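## Task

Find the foam block whose shelf-edge label (the lot number just beneath it) is the smallest in the storeroom and set it on the desk. All other foam blocks must stay on their own shelves. The robot must not tip over or finish leaning, and the block must stay on the desk without the robot holding it.

## Robot and tools

ROBOT. A Hello Robot Stretch 4 with a single arm: an omni-wheel base, a lift sliding on a mast, an arm that telescopes forward, a three-joint wrist and a two-finger gripper. It stands about 1.6 m tall, and the base rim lies within 0.23 m of the base origin. Loose objects may occasionally be nudged by outside forces.

FRAMES. Base frame: origin on the floor beneath the base centre, x ahead, y to the left, z up. hand_pose is reported in this frame as a point between the open fingertips. With all wrist joints at zero its axes align with the base frame, and the printed position may be slightly wrong. The odometry frame is the base frame as it was when the scene began. Heading is in radians, positive leftward, from -3.142 to 3.142.

execute_actions. Argument "actions": a list holding one action, or empty to just read the state and images. An action contains "base", "joints" or both, plus optional "pace" and "contact_limits"; alternatively it contains only {"end_of_arm": "enable_torque"}, which re-powers any wrist or gripper motor that shut itself off. The motions in one action begin together and may finish at different times.
- "base": exactly one key, each a relative offset measured from where the base last reported itself: "translate_m" (metres, forward positive, -2 to 2), "strafe_m" (metres sideways, left positive, -2 to 2) or "rotate_rad" (radians on the spot, counter-clockwise positive, -3.2 to 3.2).
- "joints": absolute targets, by name: lift_m 0 to 1.2 m; arm_m 0 to 0.55 m of extension; wrist_yaw_rad -1.134 to 4.276 (0 points forward, positive turns left, 3.14 folded back, over 3.4 the arm may interfere); wrist_pitch_rad -1.117 to 4.259 (0 level, 1.57 pointing down); wrist_roll_rad -1.117 to 4.259 (0 keeps the fingers level, positive turns clockwise viewed from behind); gripper_m -0.038 to 0.141 m, the fingertip gap, negative meaning they press together. Done tolerances: ±0.004 for lift, arm and gripper, ±0.02 for yaw and roll, ±0.05 for pitch. Joint targets past a range are clipped and reported; other bad values or unknown keys reject the whole call.
- "pace": "slow", "default", "fast" or "max" (base up to 0.1/0.3/0.4/0.6 m/s and 1/2/3/4 rad/s; with lift above 0.2 these are lowered, down to 0.3 m/s and 1 rad/s at lift 1.2).
- "contact_limits": {"arm_m": value} from 0 (gentlest) to 0.75 (firmest), default 0.5; the arm halts when pushing beyond it.
- "cameras": list of "head_camera", "head_left_camera", "head_right_camera", "wrist_camera" or "all"; omitted or null gives all, [] gives none. The "pictures" line lists the returned images in order.
A part left out of an action may still be driving toward its earlier target. If a result reports a stop, any further execute_actions, wait or finished_scene calls in that same reply are skipped.

wait: "seconds" 0 to 10; nothing new is commanded and it returns state and images. zoom_image: "camera" plus "region" [x0, y0, x1, y1] in pixels from the top-left corner, no larger than 504 by 504, applied to that camera's latest full image. finished_scene: "scene" is the number of the scene being closed; it cannot be undone and reports success. Replying with no tool call ends everything.

CAMERAS. head_camera sits atop the mast looking forward and downward (turn the base to look around); head_left_camera and head_right_camera are fisheyes beside it, angled lower, also showing base and arm; wrist_camera looks along the fingers, with fingertips near the bottom of its image. To unfold the wrist at the start, send lift_m 0.4 together with wrist_yaw_rad 0.

RESULT LINES. base_status and joint_status tell how each motion ended: "done" (for the base, the wheels turned the commanded amount even if slipping), "off_target" (resting short, maybe still pushing), "contact_stop_at_<key>" (blocked; the part goes slack, a slack lift may sag, slack wheels may roll), "limit_stop_at_<name>", "time_out", "torque_fault". After a stop the old target is dropped. "limit_stop_at_tilt" means a lean over 6 degrees: lift, arm and wheels go slack and ignore commands until it recovers. "limit_stop_at_own_body" means a self-collision guard fired; move away from the body, which is risky with pitch below -0.2 and roll below -0.4 or above 4. on_its_own lists uncommanded behaviour; its "held at" is a held target, not the position. A wrist motor maxed out (gripper pressed by a base or arm move, or over about 2 kg held level) faults and goes limp until enable_torque. lidar_m: 12 distances in metres from the base origin, 30-degree sectors, first straight ahead, counting counter-clockwise (4th left, 7th behind, 10th right); "-" means nothing seen or closer than 0.25 m; it sees from about 0.15 m up, so tabletops appear, but misses clear objects and thin legs. wrist_depth_mm: a 7 by 7 grid of median depths, 100 to 2000 mm, read from top left. turned_by_wheels versus turned_by_imu differing by over about 0.1 rad suggests a collision or slip. base_tilt is in degrees, forward and right positive, with a fixed bias up to about 1.5. motor_effort is percent of maximum, positive toward higher joint values, peak of the last action in brackets, with fixed offsets and noise; for wheel_0, wheel_1, wheel_2, positive turns the base right.

GRIPPING. Command a gap below the object's width; squeezing harder pulls it toward the wrist by up to a third of the shortfall, and opening pushes it out. Gripper reading and "done" do not prove a hold; a firm grasp at commanded gap 0 or more shows as a clear gripper_m effort change. If fingertips jam on a surface, raise the lift.

AVOID. Dropping, slamming or knocking objects, shoving hard, and tipping: do not drive or turn carrying over 1 kg with arm_m above 0.2, especially at fast paces, and avoid strong pushes with the gripper high. Release the item so it rests on the desk unsupported. Fewer and quicker robot motions are better.

Each tool is called after "Call:" as a command line: name --argument value for each argument, lists and objects as JSON in quotes; but a table of rows of numbers goes row by row, as --pt "numbers of a row", without its own name.

## Session

I'll start by checking the robot's state and camera views.

Call:
execute_actions --actions '[]'

Scene clock: 0.00 s.
base_odometry: x=+0.000 y=+0.000 heading=+0.000 (m, m, rad; odometry frame)
turned_by_wheels: +0.000 (rad since the last result)
turned_by_imu: +0.000 (rad since the last result)
base_tilt: forward=+0.8 right=-0.2 (deg)
lidar_m: 2.03 0.83 0.66 0.65 0.71 1.09 2.22 2.02 0.81 0.78 0.86 2.01
base_status: not commanded
joint_positions: lift_m=+0.123 arm_m=+0.001 wrist_yaw_rad=+3.134 wrist_pitch_rad=+0.000 wrist_roll_rad=+0.015 gripper_m=+0.057
joint_status: not commanded
motor_effort: lift_m=+20 arm_m=-1 wrist_yaw_rad=-1 wrist_pitch_rad=-6 wrist_roll_rad=-1 gripper_m=-4 wheel_0=+0 wheel_1=+0 wheel_2=+0 (%)
hand_pose: x=-0.1158 y=+0.0895 z=+0.3012 quat_wxyz=(+0.004, +0.000, +0.008, +1.000) (m; base frame)
wrist_depth_mm: - 135 268 - - 1708 1060 / - 114 141 - - 1756 1078 / - 121 155 - - 1808 1078 / 140 139 - - - 1808 1078 / 1430 1921 1921 1863 1756 1499 1098 / 231 1042 202 1042 216 991 946 / 227 283 539 - 750 683 699
pictures: head_camera, head_left_camera, head_right_camera, wrist_camera
Images, in order (width x height): head_camera 420x560, head_left_camera 420x672, head_right_camera 420x672, wrist_camera 616x392.

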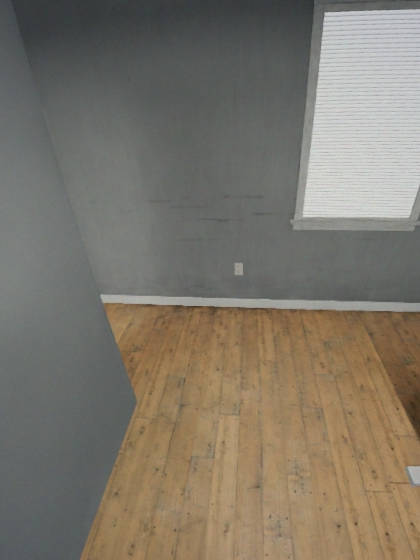

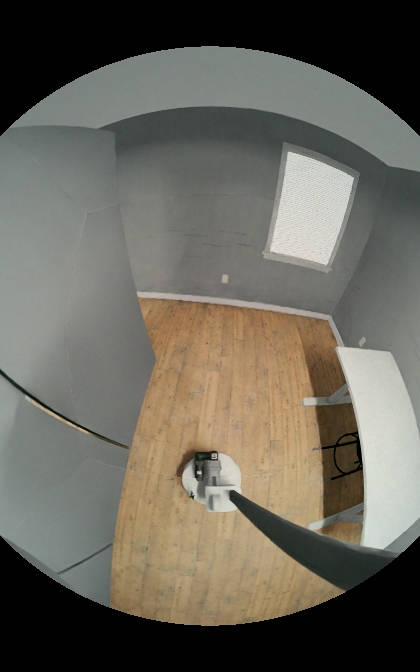

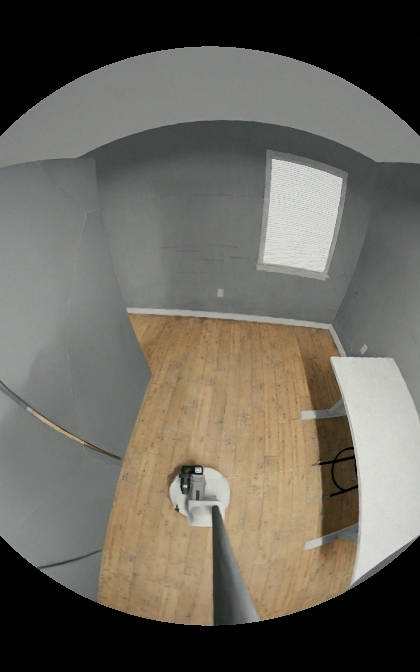

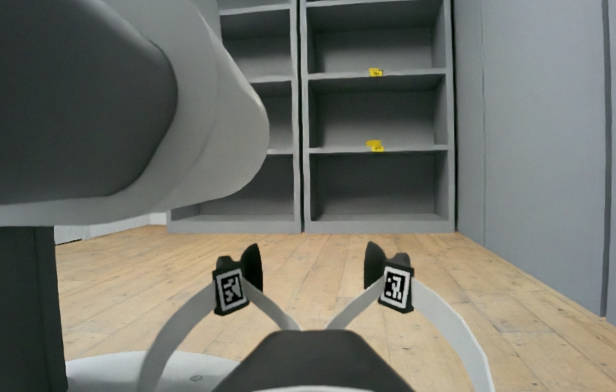

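Call:
zoom_image --camera "wrist_camera" --region '[200, 0, 500, 240]'

Region (200, 0, 500, 240) of wrist_camera's 616x392 image, scaled by 1.680; it fills the top 403 rows of this view, and the rest is white.

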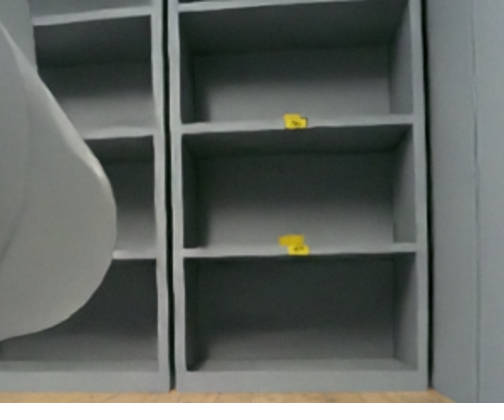

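Call:
execute_actions --actions '[{"base": {"rotate_rad": 3.14}, "joints": {"lift_m": 0.4, "wrist_yaw_rad": 0}, "pace": "fast"}]'

Scene clock: 6.67 s.
base_odometry: x=+0.000 y=+0.000 heading=+3.140 (m, m, rad; odometry frame)
turned_by_wheels: +3.140 (rad since the last result)
turned_by_imu: +3.149 (rad since the last result)
base_tilt: forward=+0.8 right=-0.2 (deg)
lidar_m: 2.21 2.04 0.79 0.79 0.84 2.02 2.02 0.85 0.67 0.66 0.71 1.07
base_status: done
joint_positions: lift_m=+0.400 arm_m=+0.001 wrist_yaw_rad=+0.000 wrist_pitch_rad=+0.000 wrist_roll_rad=+0.015 gripper_m=+0.057
joint_status: all done
motor_effort: lift_m=+22(24) arm_m=-1(1) wrist_yaw_rad=-2(5) wrist_pitch_rad=-6(8) wrist_roll_rad=-2(2) gripper_m=-4(3) wheel_0=-1(8) wheel_1=+0(9) wheel_2=+0(10) (%)
hand_pose: x=+0.4606 y=-0.0873 z=+0.5781 quat_wxyz=(+1.000, +0.008, +0.000, +0.000) (m; base frame)
wrist_depth_mm: - - - - - 1863 1118 / - - - - - 1863 1118 / - - - - - 1921 1138 / - - - - - 1921 1160 / - - - - - 1921 1138 / 1808 1863 202 1808 216 1576 1138 / 1281 1255 1336 - 1308 1205 1118
pictures: head_camera, head_left_camera, head_right_camera, wrist_camera
Images, in order (width x height): head_camera 420x560, head_left_camera 420x672, head_right_camera 420x672, wrist_camera 616x392.

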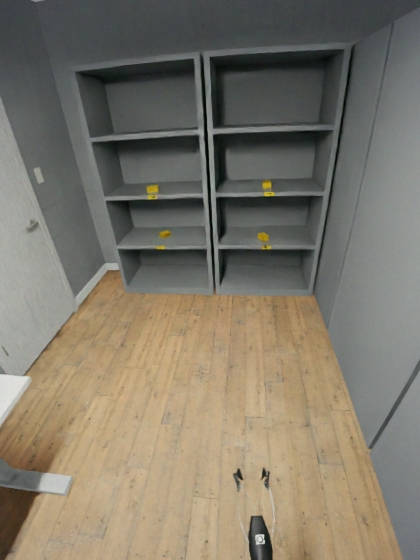

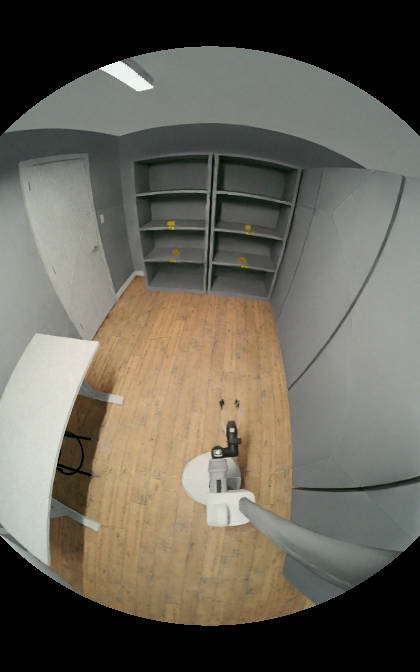

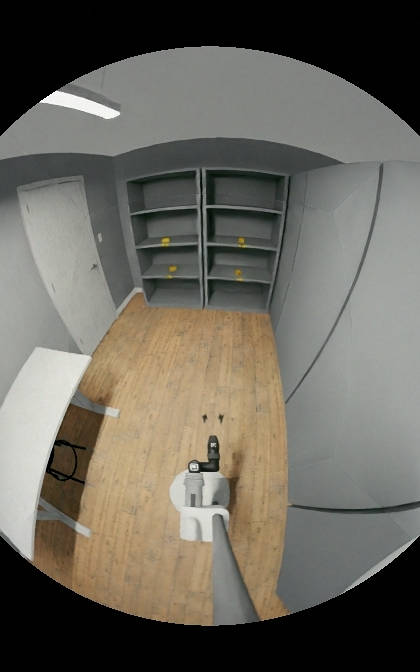

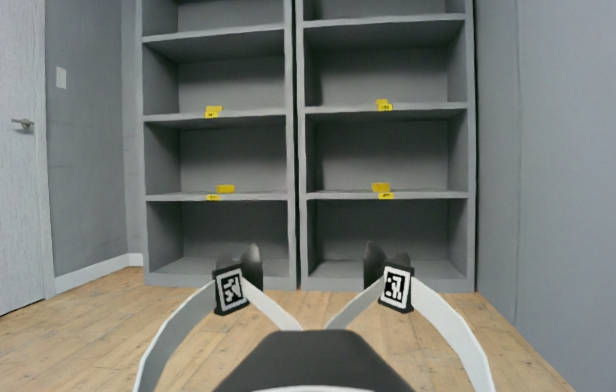

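Call:
zoom_image --camera "head_camera" --region '[110, 170, 310, 260]'

Call:
zoom_image --camera "wrist_camera" --region '[180, 90, 420, 210]'

Region (110, 170, 310, 260) of head_camera's 420x560 image, scaled by 2.520, with more detail than that image has; it fills the top 227 rows of this view, and the rest is white.

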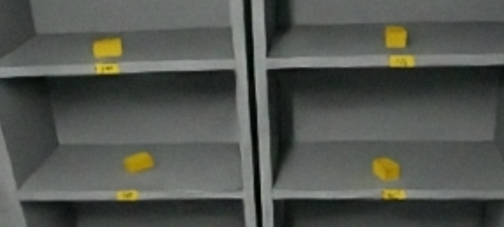

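Region (180, 90, 420, 210) of wrist_camera's 616x392 image, scaled by 2.100.

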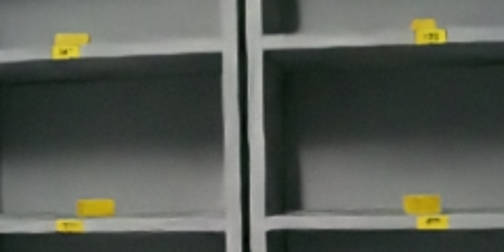

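Call:
zoom_image --camera "head_camera" --region '[135, 180, 175, 205]'

Call:
zoom_image --camera "head_camera" --region '[250, 178, 290, 203]'

Region (135, 180, 175, 205) of head_camera's 420x560 image, scaled by 12.600, with more detail than that image has; it fills the top 315 rows of this view, and the rest is white.

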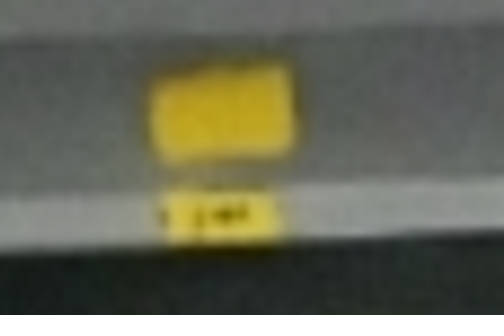

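Region (250, 178, 290, 203) of head_camera's 420x560 image, scaled by 12.600, with more detail than that image has; it fills the top 315 rows of this view, and the rest is white.

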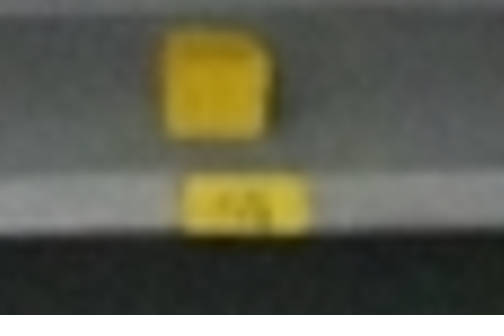

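Call:
execute_actions --actions '[{"base": {"translate_m": 1.15}, "joints": {"lift_m": 0.5}, "pace": "fast"}]'

Scene clock: 18.37 s.
base_odometry: x=-1.150 y=+0.002 heading=+3.140 (m, m, rad; odometry frame)
turned_by_wheels: +0.000 (rad since the last result)
turned_by_imu: +0.002 (rad since the last result)
base_tilt: forward=+0.7 right=-0.2 (deg)
lidar_m: 1.05 1.15 1.46 1.33 0.86 1.15 2.27 1.01 0.78 0.76 0.85 1.07
base_status: done
joint_positions: lift_m=+0.500 arm_m=+0.001 wrist_yaw_rad=+0.000 wrist_pitch_rad=+0.000 wrist_roll_rad=+0.015 gripper_m=+0.057
joint_status: all done
motor_effort: lift_m=+22(26) arm_m=-1(1) wrist_yaw_rad=-1(2) wrist_pitch_rad=-7(8) wrist_roll_rad=-2(2) gripper_m=-4(0) wheel_0=+0(6) wheel_1=+0(7) wheel_2=-1(11) (%)
hand_pose: x=+0.4606 y=-0.0874 z=+0.6781 quat_wxyz=(+1.000, +0.008, +0.000, +0.000) (m; base frame)
wrist_depth_mm: 1336 1397 1366 1182 1281 1229 1205 / 1138 1025 1042 946 960 946 946 / 1336 1464 1366 1160 1281 1255 1205 / 1366 1464 1430 1138 1308 1281 1229 / 1229 1160 1008 904 960 917 904 / 1336 1464 202 904 216 1281 1229 / 1255 1308 1366 - 1336 1255 1182
pictures: head_camera, head_left_camera, head_right_camera, wrist_camera
Images, in order (width x height): head_camera 420x560, head_left_camera 420x672, head_right_camera 420x672, wrist_camera 616x392.

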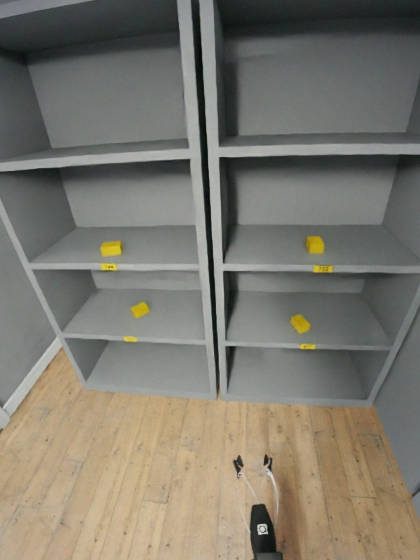

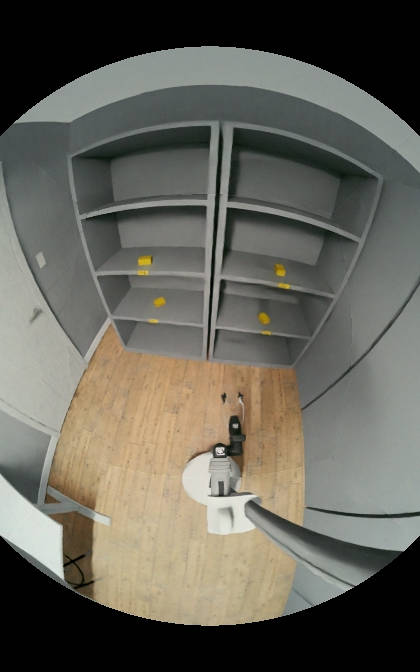

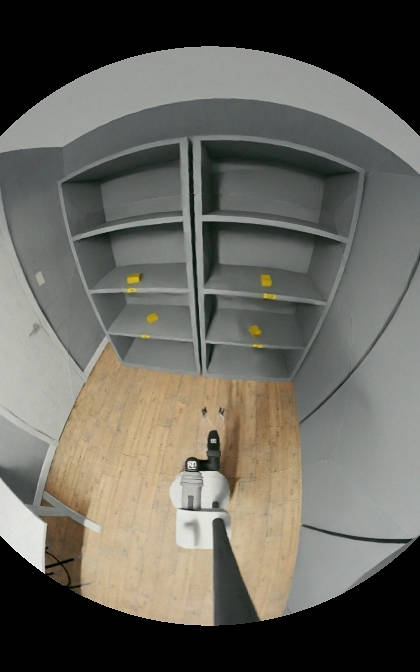

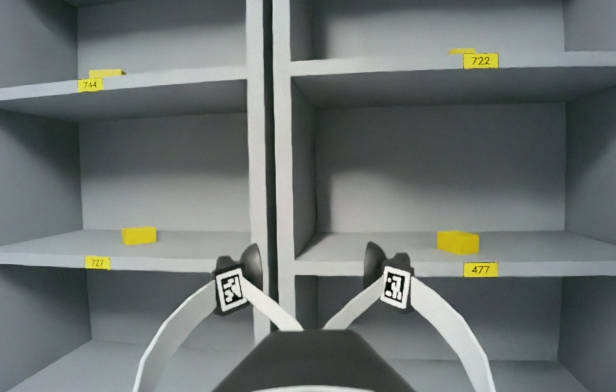

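Call:
zoom_image --camera "wrist_camera" --region '[60, 40, 300, 290]'

Call:
zoom_image --camera "wrist_camera" --region '[380, 40, 600, 290]'

Region (60, 40, 300, 290) of wrist_camera's 616x392 image, scaled by 2.016; it fills the left 484 columns of this view, and the rest is white.

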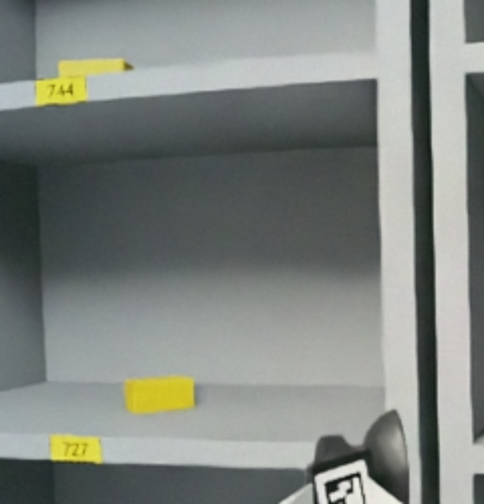

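Region (380, 40, 600, 290) of wrist_camera's 616x392 image, scaled by 2.016; it fills the left 444 columns of this view, and the rest is white.

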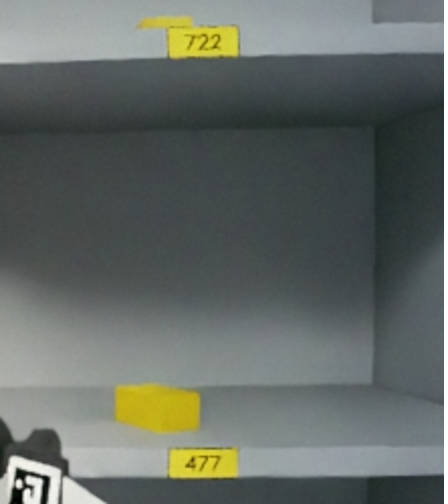

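Call:
execute_actions --actions '[{"base": {"translate_m": -2.0}, "joints": {"lift_m": 0.2}, "pace": "max"}]' --cameras '["head_left_camera", "head_right_camera"]'

Scene clock: 33.90 s.
base_odometry: x=+0.850 y=-0.002 heading=+3.140 (m, m, rad; odometry frame)
turned_by_wheels: +0.000 (rad since the last result)
turned_by_imu: -0.010 (rad since the last result)
base_tilt: forward=+0.8 right=-0.2 (deg)
lidar_m: 3.05 1.15 0.89 0.86 1.52 1.20 1.19 1.29 0.57 0.55 0.62 0.95
base_status: done
joint_positions: lift_m=+0.200 arm_m=+0.001 wrist_yaw_rad=+0.000 wrist_pitch_rad=+0.000 wrist_roll_rad=+0.015 gripper_m=+0.057
joint_status: all done
motor_effort: lift_m=+19(23) arm_m=-1(1) wrist_yaw_rad=-1(1) wrist_pitch_rad=-8(9) wrist_roll_rad=-2(2) gripper_m=-5(2) wheel_0=+1(6) wheel_1=+1(7) wheel_2=+0(12) (%)
hand_pose: x=+0.4606 y=-0.0874 z=+0.3783 quat_wxyz=(+1.000, +0.008, +0.000, +0.000) (m; base frame)
wrist_depth_mm: - - - - - 1537 946 / - - - - - 1576 946 / - - - - - 1618 960 / - - - - - 1576 976 / 1983 - - - - 1576 960 / 1229 1255 202 1255 215 1182 960 / 878 854 931 - 904 820 831
pictures: head_left_camera, head_right_camera
Images, in order (width x height): head_left_camera 420x672, head_right_camera 420x672.

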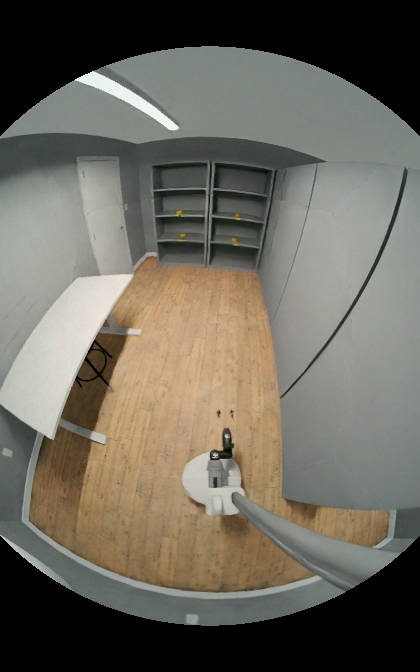

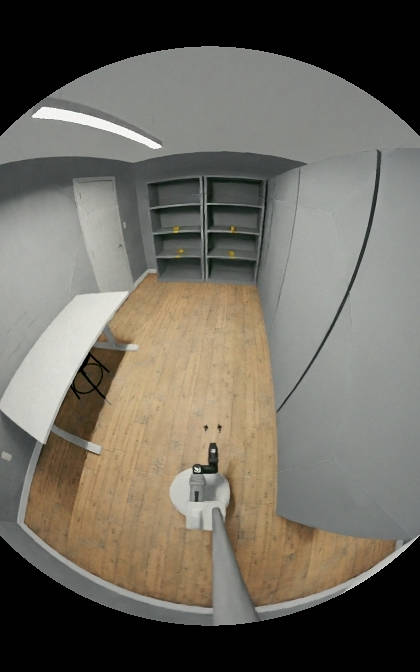

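Call:
execute_actions --actions '[{"base": {"translate_m": -0.65}, "joints": {"wrist_yaw_rad": 1.57}, "pace": "max"}]' --cameras '["head_left_camera", "head_right_camera"]'

Scene clock: 47.47 s.
base_odometry: x=+1.500 y=-0.003 heading=+3.140 (m, m, rad; odometry frame)
turned_by_wheels: +0.000 (rad since the last result)
turned_by_imu: -0.004 (rad since the last result)
base_tilt: forward=+0.7 right=-0.1 (deg)
lidar_m: 3.28 1.22 1.14 1.58 0.69 0.55 0.54 0.60 0.89 1.97 0.66 0.82
base_status: done
joint_positions: lift_m=+0.200 arm_m=+0.001 wrist_yaw_rad=+1.570 wrist_pitch_rad=+0.000 wrist_roll_rad=+0.015 gripper_m=+0.057
joint_status: all done
motor_effort: lift_m=+19(19) arm_m=-1(1) wrist_yaw_rad=+0(6) wrist_pitch_rad=-6(7) wrist_roll_rad=-2(2) gripper_m=-7(4) wheel_0=+1(8) wheel_1=+1(7) wheel_2=+1(13) (%)
hand_pose: x=+0.2598 y=+0.2884 z=+0.3783 quat_wxyz=(+0.707, +0.005, +0.005, +0.707) (m; base frame)
wrist_depth_mm: 1008 1366 1756 1708 1661 1618 1537 / 1008 1366 1756 1708 1618 1336 1078 / 1025 1397 1756 1708 1661 1661 1576 / 1025 1397 1808 1756 1708 1618 1618 / 1025 1397 1756 1756 1708 1618 1576 / 991 1205 202 1255 216 1182 1138 / 878 866 931 - 904 820 854
pictures: head_left_camera, head_right_camera
Images, in order (width x height): head_left_camera 420x672, head_right_camera 420x672.

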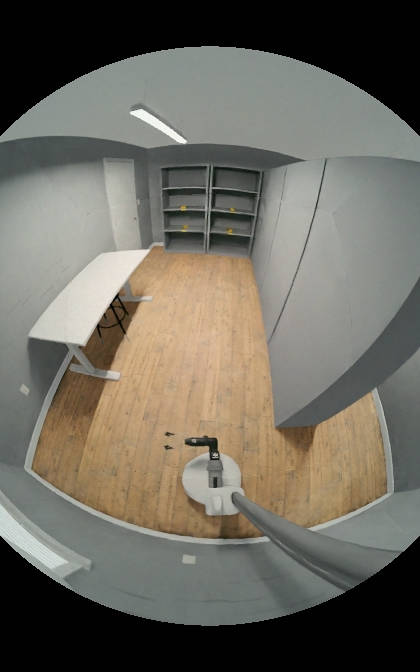

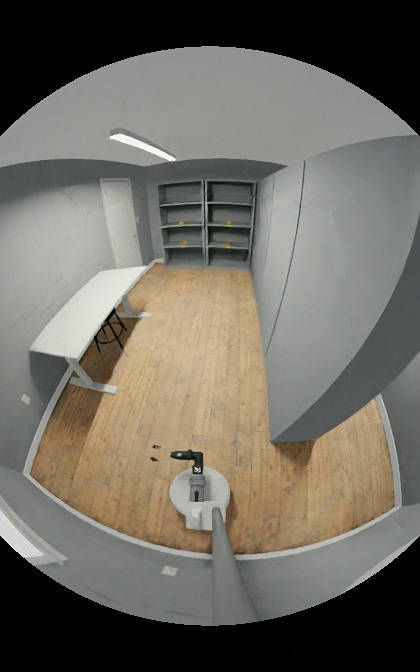

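Call:
execute_actions --actions '[{"base": {"rotate_rad": -0.1}, "pace": "fast"}]' --cameras '["head_right_camera"]'

Scene clock: 51.67 s.
base_odometry: x=+1.500 y=-0.003 heading=+3.040 (m, m, rad; odometry frame)
turned_by_wheels: -0.100 (rad since the last result)
turned_by_imu: -0.102 (rad since the last result)
base_tilt: forward=+0.7 right=-0.2 (deg)
lidar_m: 2.05 1.36 1.13 1.73 0.74 0.57 0.53 0.57 0.79 1.97 0.68 0.72
base_status: done
joint_positions: lift_m=+0.200 arm_m=+0.001 wrist_yaw_rad=+1.570 wrist_pitch_rad=+0.000 wrist_roll_rad=+0.015 gripper_m=+0.057
joint_status: not commanded
motor_effort: lift_m=+20(20) arm_m=-1(1) wrist_yaw_rad=-1(1) wrist_pitch_rad=-6(7) wrist_roll_rad=-2(1) gripper_m=-3(2) wheel_0=-1(4) wheel_1=-1(4) wheel_2=+0(5) (%)
hand_pose: x=+0.2597 y=+0.2884 z=+0.3783 quat_wxyz=(+0.707, +0.005, +0.005, +0.707) (m; base frame)
wrist_depth_mm: 1138 1661 1756 1708 1708 1708 1661 / 1138 1708 1756 1756 1708 1118 1118 / 1182 1708 1756 1756 1708 1708 1708 / 1182 1661 1808 1756 1708 1756 1756 / 1160 1661 1808 1756 1756 1708 1756 / 1078 1255 203 1229 215 1118 1160 / 878 854 931 - 904 820 854
pictures: head_right_camera
Images, in order (width x height): head_right_camera 420x672.

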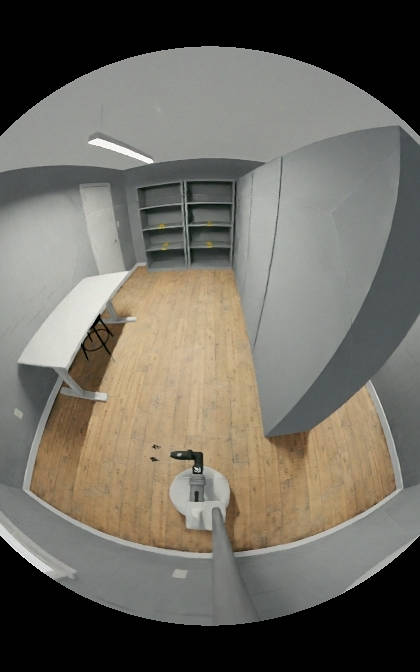

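Call:
execute_actions --actions '[{"base": {"strafe_m": -1.45}, "joints": {"lift_m": 0.5}, "pace": "max"}]'

Scene clock: 57.07 s.
base_odometry: x=+1.647 y=+1.440 heading=+3.040 (m, m, rad; odometry frame)
turned_by_wheels: +0.000 (rad since the last result)
turned_by_imu: -0.009 (rad since the last result)
base_tilt: forward=+0.7 right=-0.2 (deg)
lidar_m: 1.82 0.65 0.64 2.11 0.79 0.57 0.53 0.55 0.54 0.50 0.54 0.75
base_status: done
joint_positions: lift_m=+0.500 arm_m=+0.001 wrist_yaw_rad=+1.570 wrist_pitch_rad=+0.000 wrist_roll_rad=+0.015 gripper_m=+0.057
joint_status: all done
motor_effort: lift_m=+21(25) arm_m=-1(1) wrist_yaw_rad=-1(1) wrist_pitch_rad=-6(7) wrist_roll_rad=-2(2) gripper_m=-5(7) wheel_0=+1(13) wheel_1=+0(13) wheel_2=+0(1) (%)
hand_pose: x=+0.2597 y=+0.2884 z=+0.6782 quat_wxyz=(+0.707, +0.005, +0.005, +0.707) (m; base frame)
wrist_depth_mm: 1160 1708 - - - 415 585 / 1182 1708 - - - 421 842 / 1182 1708 - - - 427 854 / 1160 1708 - - - 436 854 / 1160 1661 - - 715 436 866 / 1160 1618 203 - 216 407 530 / 1138 1397 1618 - 820 413 413
pictures: head_camera, head_left_camera, head_right_camera, wrist_camera
Images, in order (width x height): head_camera 420x560, head_left_camera 420x672, head_right_camera 420x672, wrist_camera 616x392.

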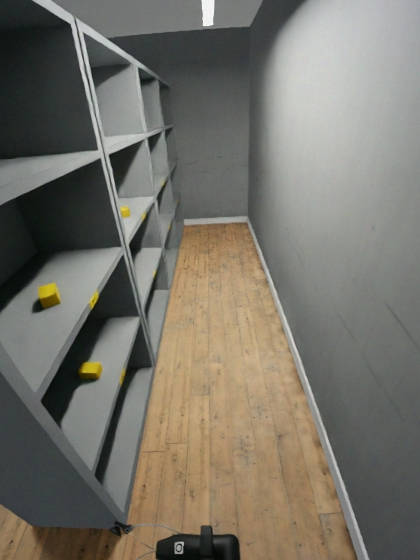

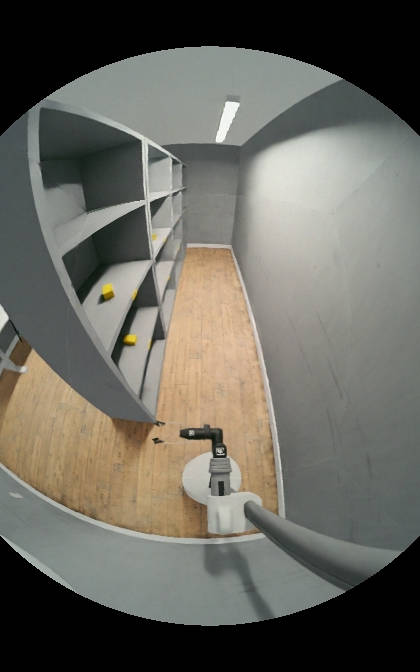

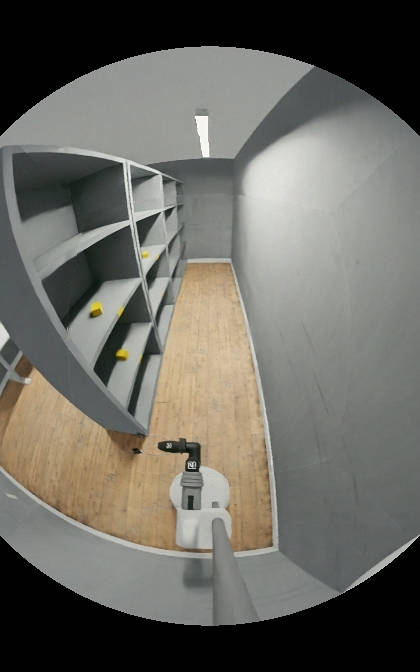

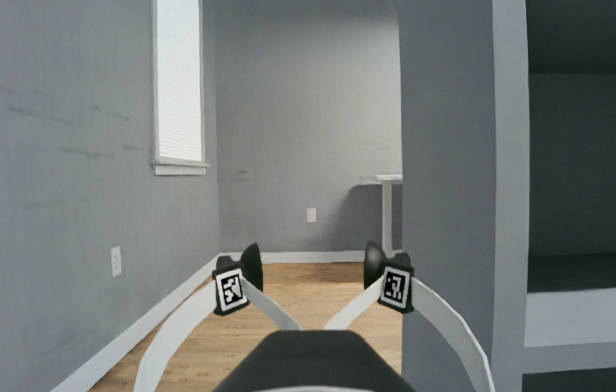

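Call:
zoom_image --camera "head_camera" --region '[30, 270, 150, 400]'

Call:
zoom_image --camera "head_camera" --region '[100, 150, 200, 290]'

Region (30, 270, 150, 400) of head_camera's 420x560 image, scaled by 3.877, with more detail than that image has; it fills the left 465 columns of this view, and the rest is white.

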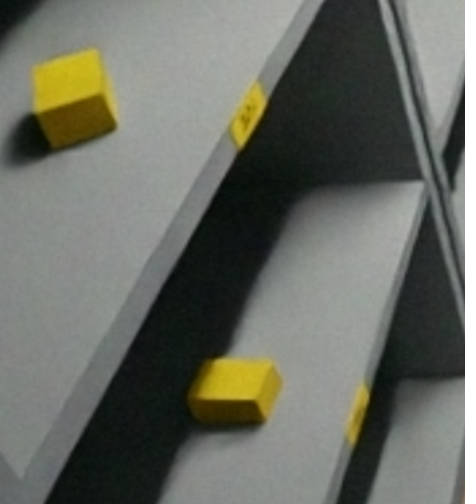

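Region (100, 150, 200, 290) of head_camera's 420x560 image, scaled by 3.600, with more detail than that image has; it fills the left 360 columns of this view, and the rest is white.

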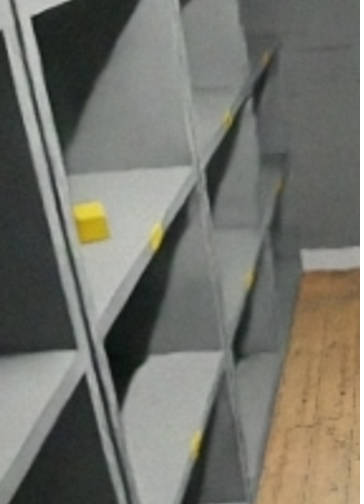

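Call:
execute_actions --actions '[{"base": {"strafe_m": -0.16}, "pace": "fast"}]' --cameras '[]'

Call:
execute_actions --actions '[{"base": {"translate_m": 1.1}, "pace": "max"}]'

Scene clock: 103.40 s.
base_odometry: x=+1.663 y=+1.599 heading=+3.040 (m, m, rad; odometry frame)
turned_by_wheels: +0.000 (rad since the last result)
turned_by_imu: -0.002 (rad since the last result)
base_tilt: forward=+0.7 right=-0.2 (deg)
lidar_m: 1.46 0.89 0.75 2.14 0.79 0.55 0.53 0.55 0.37 0.35 0.37 0.53
base_status: done
joint_positions: lift_m=+0.500 arm_m=+0.001 wrist_yaw_rad=+1.570 wrist_pitch_rad=+0.000 wrist_roll_rad=+0.015 gripper_m=+0.057
joint_status: not commanded
motor_effort: lift_m=+21(21) arm_m=-1(1) wrist_yaw_rad=-1(1) wrist_pitch_rad=-8(7) wrist_roll_rad=-2(2) gripper_m=-2(3) wheel_0=-2(10) wheel_1=-1(10) wheel_2=+0(1) (%)
hand_pose: x=+0.2597 y=+0.2884 z=+0.6782 quat_wxyz=(+0.707, +0.005, +0.005, +0.707) (m; base frame)
wrist_depth_mm: 1160 1661 - - 878 569 591 / 1182 1756 - - 891 842 946 / 1182 1756 - - 917 1025 1008 / 1182 1708 - - 946 1008 1025 / 1182 1708 - - 707 809 891 / 1160 1661 203 - 216 574 634 / 1138 1397 1618 - 809 1042 1042
pictures: none
No camera images: the call's "cameras" was empty. Leave "cameras" out to get every camera's image.

Scene clock: 107.10 s.
base_odometry: x=+0.569 y=+1.710 heading=+3.040 (m, m, rad; odometry frame)
turned_by_wheels: +0.000 (rad since the last result)
turned_by_imu: +0.003 (rad since the last result)
base_tilt: forward=+0.8 right=-0.2 (deg)
lidar_m: 1.47 0.88 0.62 0.59 0.64 0.85 1.49 0.53 0.37 0.36 0.36 0.51
base_status: done
joint_positions: lift_m=+0.500 arm_m=+0.001 wrist_yaw_rad=+1.570 wrist_pitch_rad=+0.000 wrist_roll_rad=+0.015 gripper_m=+0.057
joint_status: not commanded
motor_effort: lift_m=+21(21) arm_m=-1(1) wrist_yaw_rad=-1(0) wrist_pitch_rad=-6(6) wrist_roll_rad=-2(2) gripper_m=-2(3) wheel_0=+0(6) wheel_1=-1(8) wheel_2=+0(13) (%)
hand_pose: x=+0.2597 y=+0.2884 z=+0.6782 quat_wxyz=(+0.707, +0.005, +0.005, +0.707) (m; base frame)
wrist_depth_mm: 591 574 585 559 574 597 585 / 842 878 917 741 946 960 946 / 1042 1042 1042 809 1025 1025 1025 / 1060 1042 1042 866 1025 1025 1025 / 1042 1042 1025 778 842 931 809 / 627 627 203 585 216 591 634 / 1078 1078 1078 - 1060 1042 1042
pictures: head_camera, head_left_camera, head_right_camera, wrist_camera
Images, in order (width x height): head_camera 420x560, head_left_camera 420x672, head_right_camera 420x672, wrist_camera 616x392.

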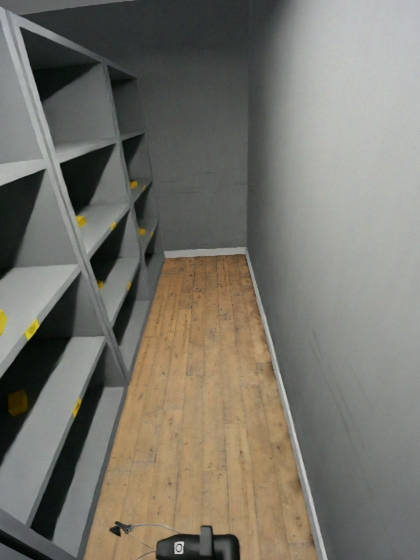

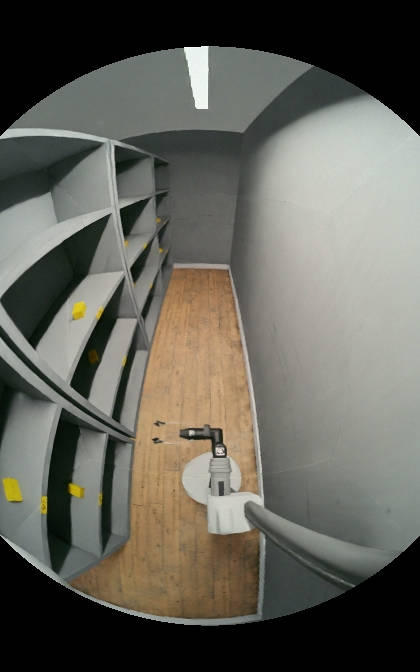

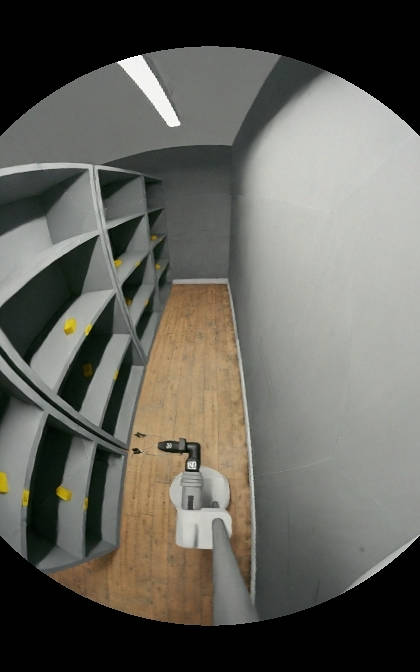

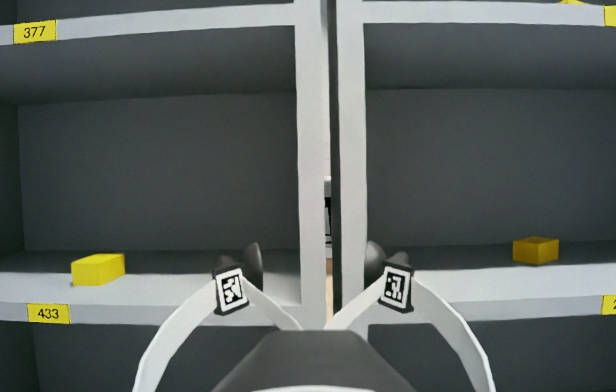

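Call:
zoom_image --camera "head_camera" --region '[10, 305, 60, 350]'

Call:
zoom_image --camera "head_camera" --region '[55, 385, 105, 430]'

Call:
zoom_image --camera "wrist_camera" --region '[496, 220, 616, 330]'

Region (10, 305, 60, 350) of head_camera's 420x560 image, scaled by 10.080, with more detail than that image has; it fills the top 454 rows of this view, and the rest is white.

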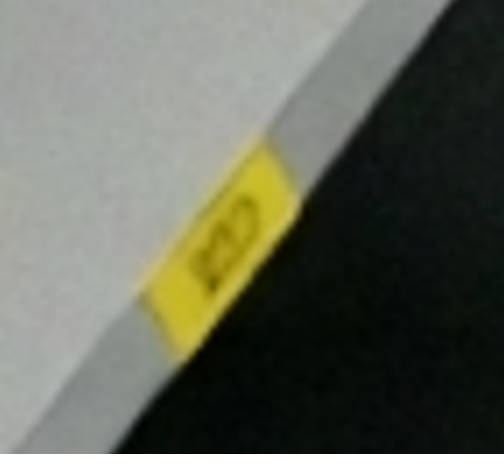

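Region (55, 385, 105, 430) of head_camera's 420x560 image, scaled by 10.080, with more detail than that image has; it fills the top 454 rows of this view, and the rest is white.

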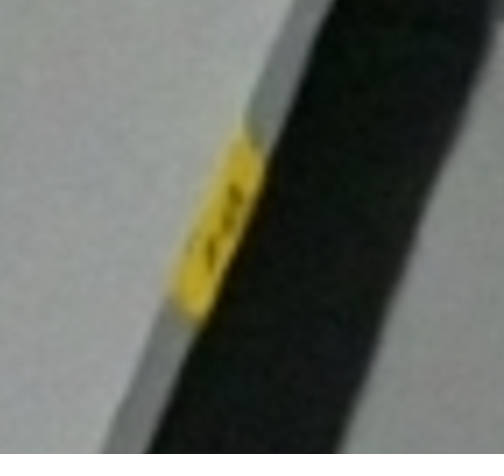

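Region (496, 220, 616, 330) of wrist_camera's 616x392 image, scaled by 4.200; it fills the top 462 rows of this view, and the rest is white.

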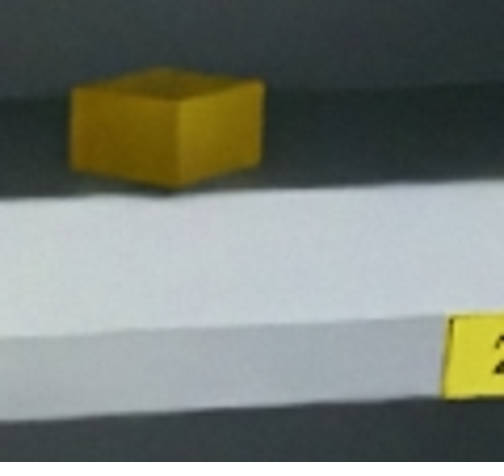

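Call:
execute_actions --actions '[{"joints": {"wrist_yaw_rad": 1.15}}]' --cameras '["wrist_camera"]'

Scene clock: 117.67 s.
base_odometry: x=+0.569 y=+1.710 heading=+3.040 (m, m, rad; odometry frame)
turned_by_wheels: +0.000 (rad since the last result)
turned_by_imu: -0.001 (rad since the last result)
base_tilt: forward=+0.7 right=-0.2 (deg)
lidar_m: 1.42 0.87 0.64 0.58 0.64 0.90 1.47 0.55 0.38 0.35 0.37 0.53
base_status: not commanded
joint_positions: lift_m=+0.500 arm_m=+0.001 wrist_yaw_rad=+1.150 wrist_pitch_rad=+0.000 wrist_roll_rad=+0.015 gripper_m=+0.057
joint_status: all done
motor_effort: lift_m=+21(21) arm_m=-1(1) wrist_yaw_rad=-2(10) wrist_pitch_rad=-7(5) wrist_roll_rad=-2(2) gripper_m=-2(0) wheel_0=-1(0) wheel_1=-1(1) wheel_2=+0(0) (%)
hand_pose: x=+0.3696 y=+0.2277 z=+0.6782 quat_wxyz=(+0.839, +0.006, +0.004, +0.544) (m; base frame)
wrist_depth_mm: 544 569 603 683 1255 1060 931 / 842 569 917 946 960 960 931 / 904 574 1060 1182 1308 1078 946 / 904 946 1078 1182 1308 1118 946 / 891 778 891 960 960 976 946 / 569 569 203 691 215 1078 976 / 917 960 1078 - 1308 1025 991
pictures: wrist_camera
Images, in order (width x height): wrist_camera 616x392.

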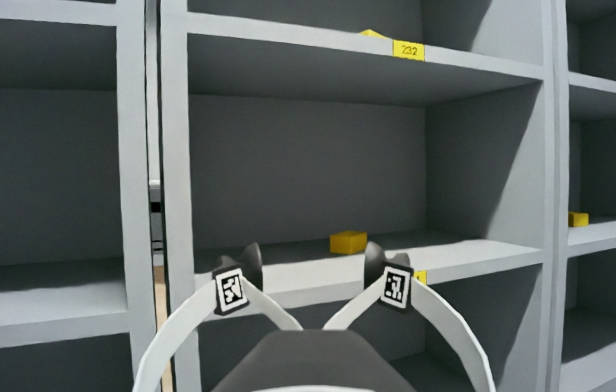

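Call:
execute_actions --actions '[{"joints": {"gripper_m": 0.0, "wrist_yaw_rad": 1.3}}]' --cameras '["wrist_camera"]'

Scene clock: 124.70 s.
base_odometry: x=+0.569 y=+1.710 heading=+3.040 (m, m, rad; odometry frame)
turned_by_wheels: +0.000 (rad since the last result)
turned_by_imu: -0.001 (rad since the last result)
base_tilt: forward=+0.7 right=-0.2 (deg)
lidar_m: 1.48 0.88 0.62 0.58 0.63 0.86 1.45 0.52 0.36 0.35 0.36 0.52
base_status: not commanded
joint_positions: lift_m=+0.500 arm_m=+0.001 wrist_yaw_rad=+1.300 wrist_pitch_rad=+0.000 wrist_roll_rad=+0.015 gripper_m=+0.000
joint_status: all done
motor_effort: lift_m=+21(21) arm_m=-1(1) wrist_yaw_rad=+1(8) wrist_pitch_rad=-6(5) wrist_roll_rad=-1(2) gripper_m=-7(6) wheel_0=+0(1) wheel_1=-1(1) wheel_2=+0(0) (%)
hand_pose: x=+0.3336 y=+0.2545 z=+0.6782 quat_wxyz=(+0.796, +0.006, +0.004, +0.605) (m; base frame)
wrist_depth_mm: 544 569 574 627 691 946 960 / 842 878 585 946 960 946 917 / 931 976 591 1098 1160 1229 991 / 931 976 591 1098 1182 1229 1008 / 917 960 597 991 931 931 891 / 569 574 186 193 186 1205 1008 / 946 991 609 - 1205 1182 1008
pictures: wrist_camera
Images, in order (width x height): wrist_camera 616x392.

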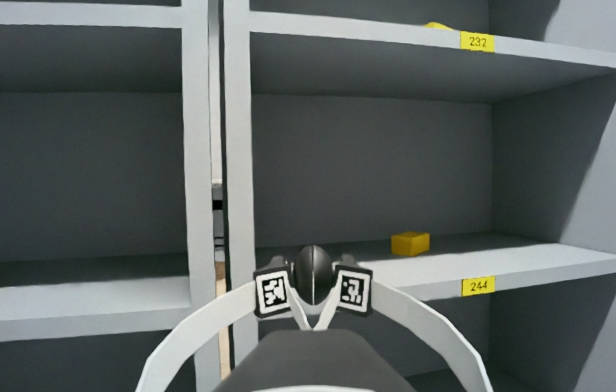

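Call:
zoom_image --camera "wrist_camera" --region '[420, 15, 540, 65]'

Call:
zoom_image --camera "wrist_camera" --region '[420, 260, 540, 310]'

Region (420, 15, 540, 65) of wrist_camera's 616x392 image, scaled by 4.200; it fills the top 210 rows of this view, and the rest is white.

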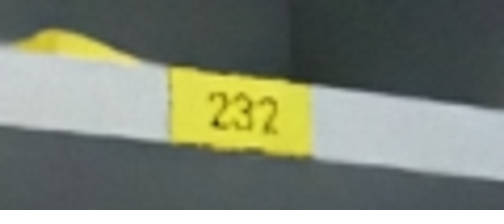

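Region (420, 260, 540, 310) of wrist_camera's 616x392 image, scaled by 4.200; it fills the top 210 rows of this view, and the rest is white.

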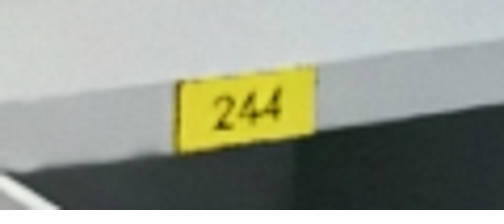

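Call:
execute_actions --actions '[{"base": {"translate_m": 1.5}, "joints": {"wrist_yaw_rad": 1.25}, "pace": "max"}]'

Scene clock: 133.83 s.
base_odometry: x=-0.924 y=+1.862 heading=+3.040 (m, m, rad; odometry frame)
turned_by_wheels: +0.000 (rad since the last result)
turned_by_imu: +0.003 (rad since the last result)
base_tilt: forward=+0.7 right=-0.2 (deg)
lidar_m: 1.49 0.86 0.63 0.59 0.63 0.88 1.41 0.52 0.38 0.35 0.37 0.53
base_status: done
joint_positions: lift_m=+0.500 arm_m=+0.001 wrist_yaw_rad=+1.250 wrist_pitch_rad=+0.000 wrist_roll_rad=+0.015 gripper_m=+0.000
joint_status: all done
motor_effort: lift_m=+21(21) arm_m=-1(1) wrist_yaw_rad=-1(6) wrist_pitch_rad=-6(6) wrist_roll_rad=-2(2) gripper_m=-3(7) wheel_0=-2(7) wheel_1=-1(4) wheel_2=+0(12) (%)
hand_pose: x=+0.3460 y=+0.2462 z=+0.6782 quat_wxyz=(+0.811, +0.006, +0.004, +0.585) (m; base frame)
wrist_depth_mm: 544 569 591 634 668 1281 1281 / 842 891 917 946 691 960 946 / 917 976 1042 1060 699 1308 1336 / 917 976 1042 1078 707 1308 1366 / 904 960 1025 917 707 931 904 / 569 574 185 193 186 1336 1397 / 931 960 1060 - 715 1255 1255
pictures: head_camera, head_left_camera, head_right_camera, wrist_camera
Images, in order (width x height): head_camera 420x560, head_left_camera 420x672, head_right_camera 420x672, wrist_camera 616x392.

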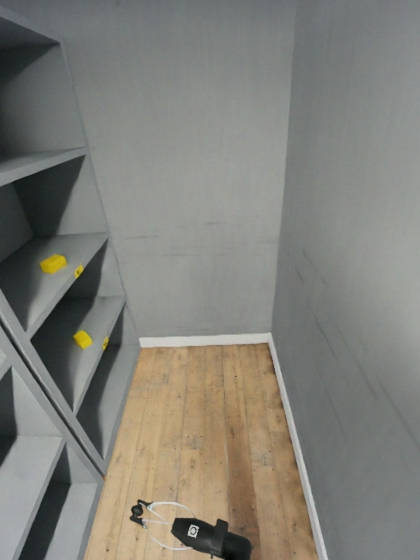

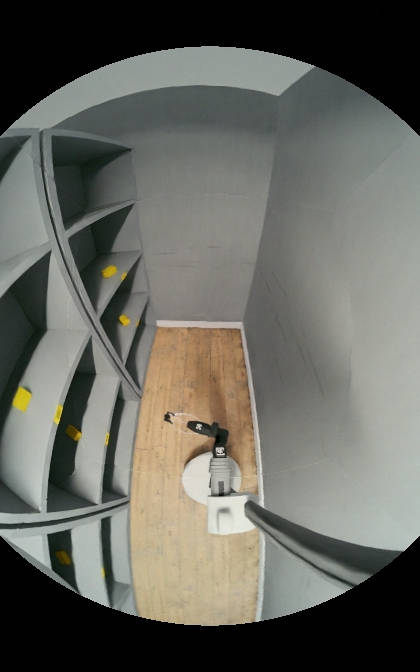

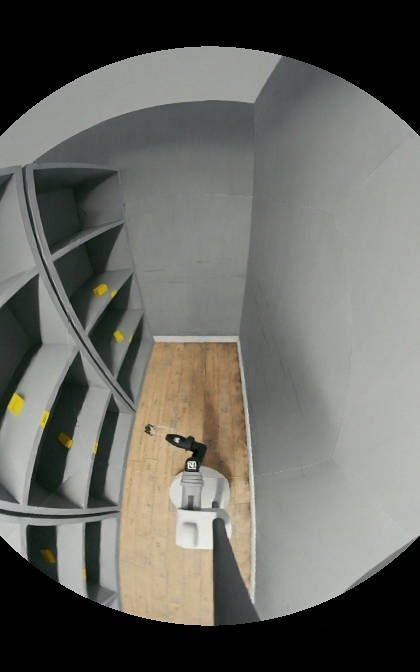

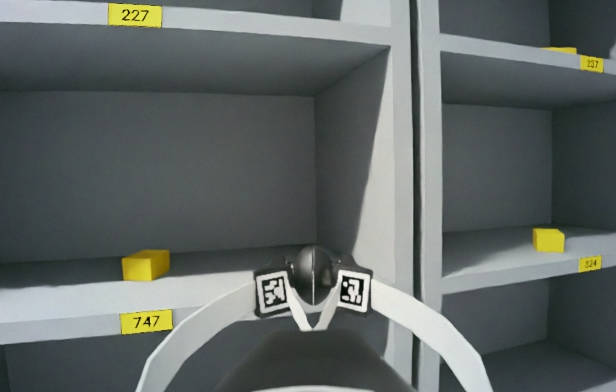

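Call:
zoom_image --camera "wrist_camera" --region '[536, 40, 616, 85]'

Call:
zoom_image --camera "wrist_camera" --region '[536, 240, 616, 285]'

Call:
zoom_image --camera "wrist_camera" --region '[90, 0, 190, 40]'

Region (536, 40, 616, 85) of wrist_camera's 616x392 image, scaled by 6.300; it fills the top 284 rows of this view, and the rest is white.

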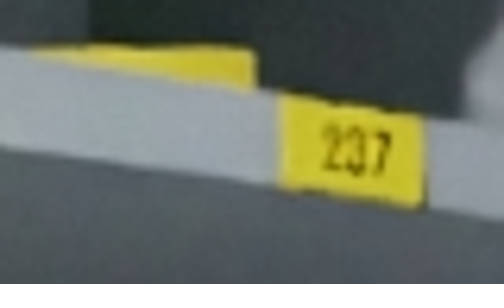

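Region (536, 240, 616, 285) of wrist_camera's 616x392 image, scaled by 6.300; it fills the top 284 rows of this view, and the rest is white.

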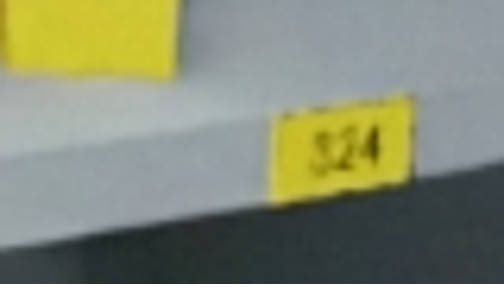

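Region (90, 0, 190, 40) of wrist_camera's 616x392 image, scaled by 5.040; it fills the top 202 rows of this view, and the rest is white.

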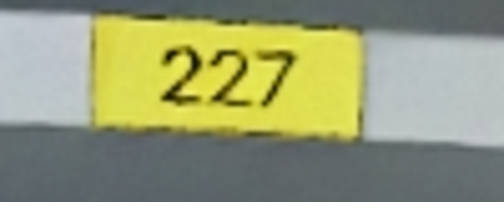

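Call:
zoom_image --camera "wrist_camera" --region '[574, 250, 608, 276]'

Call:
zoom_image --camera "wrist_camera" --region '[574, 50, 608, 76]'

Region (574, 250, 608, 276) of wrist_camera's 616x392 image, scaled by 14.824; it fills the top 385 rows of this view, and the rest is white.

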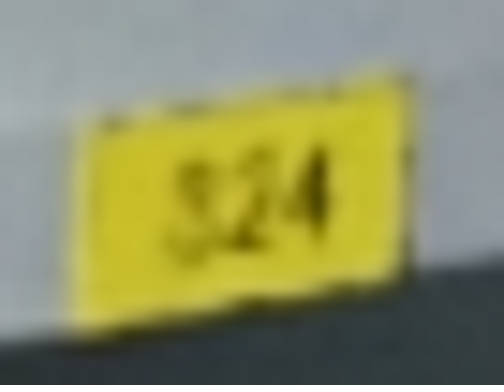

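Region (574, 50, 608, 76) of wrist_camera's 616x392 image, scaled by 14.824; it fills the top 385 rows of this view, and the rest is white.

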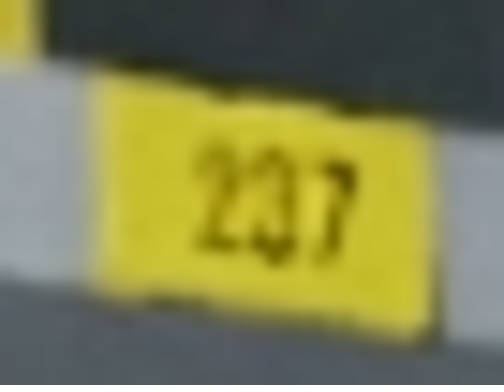

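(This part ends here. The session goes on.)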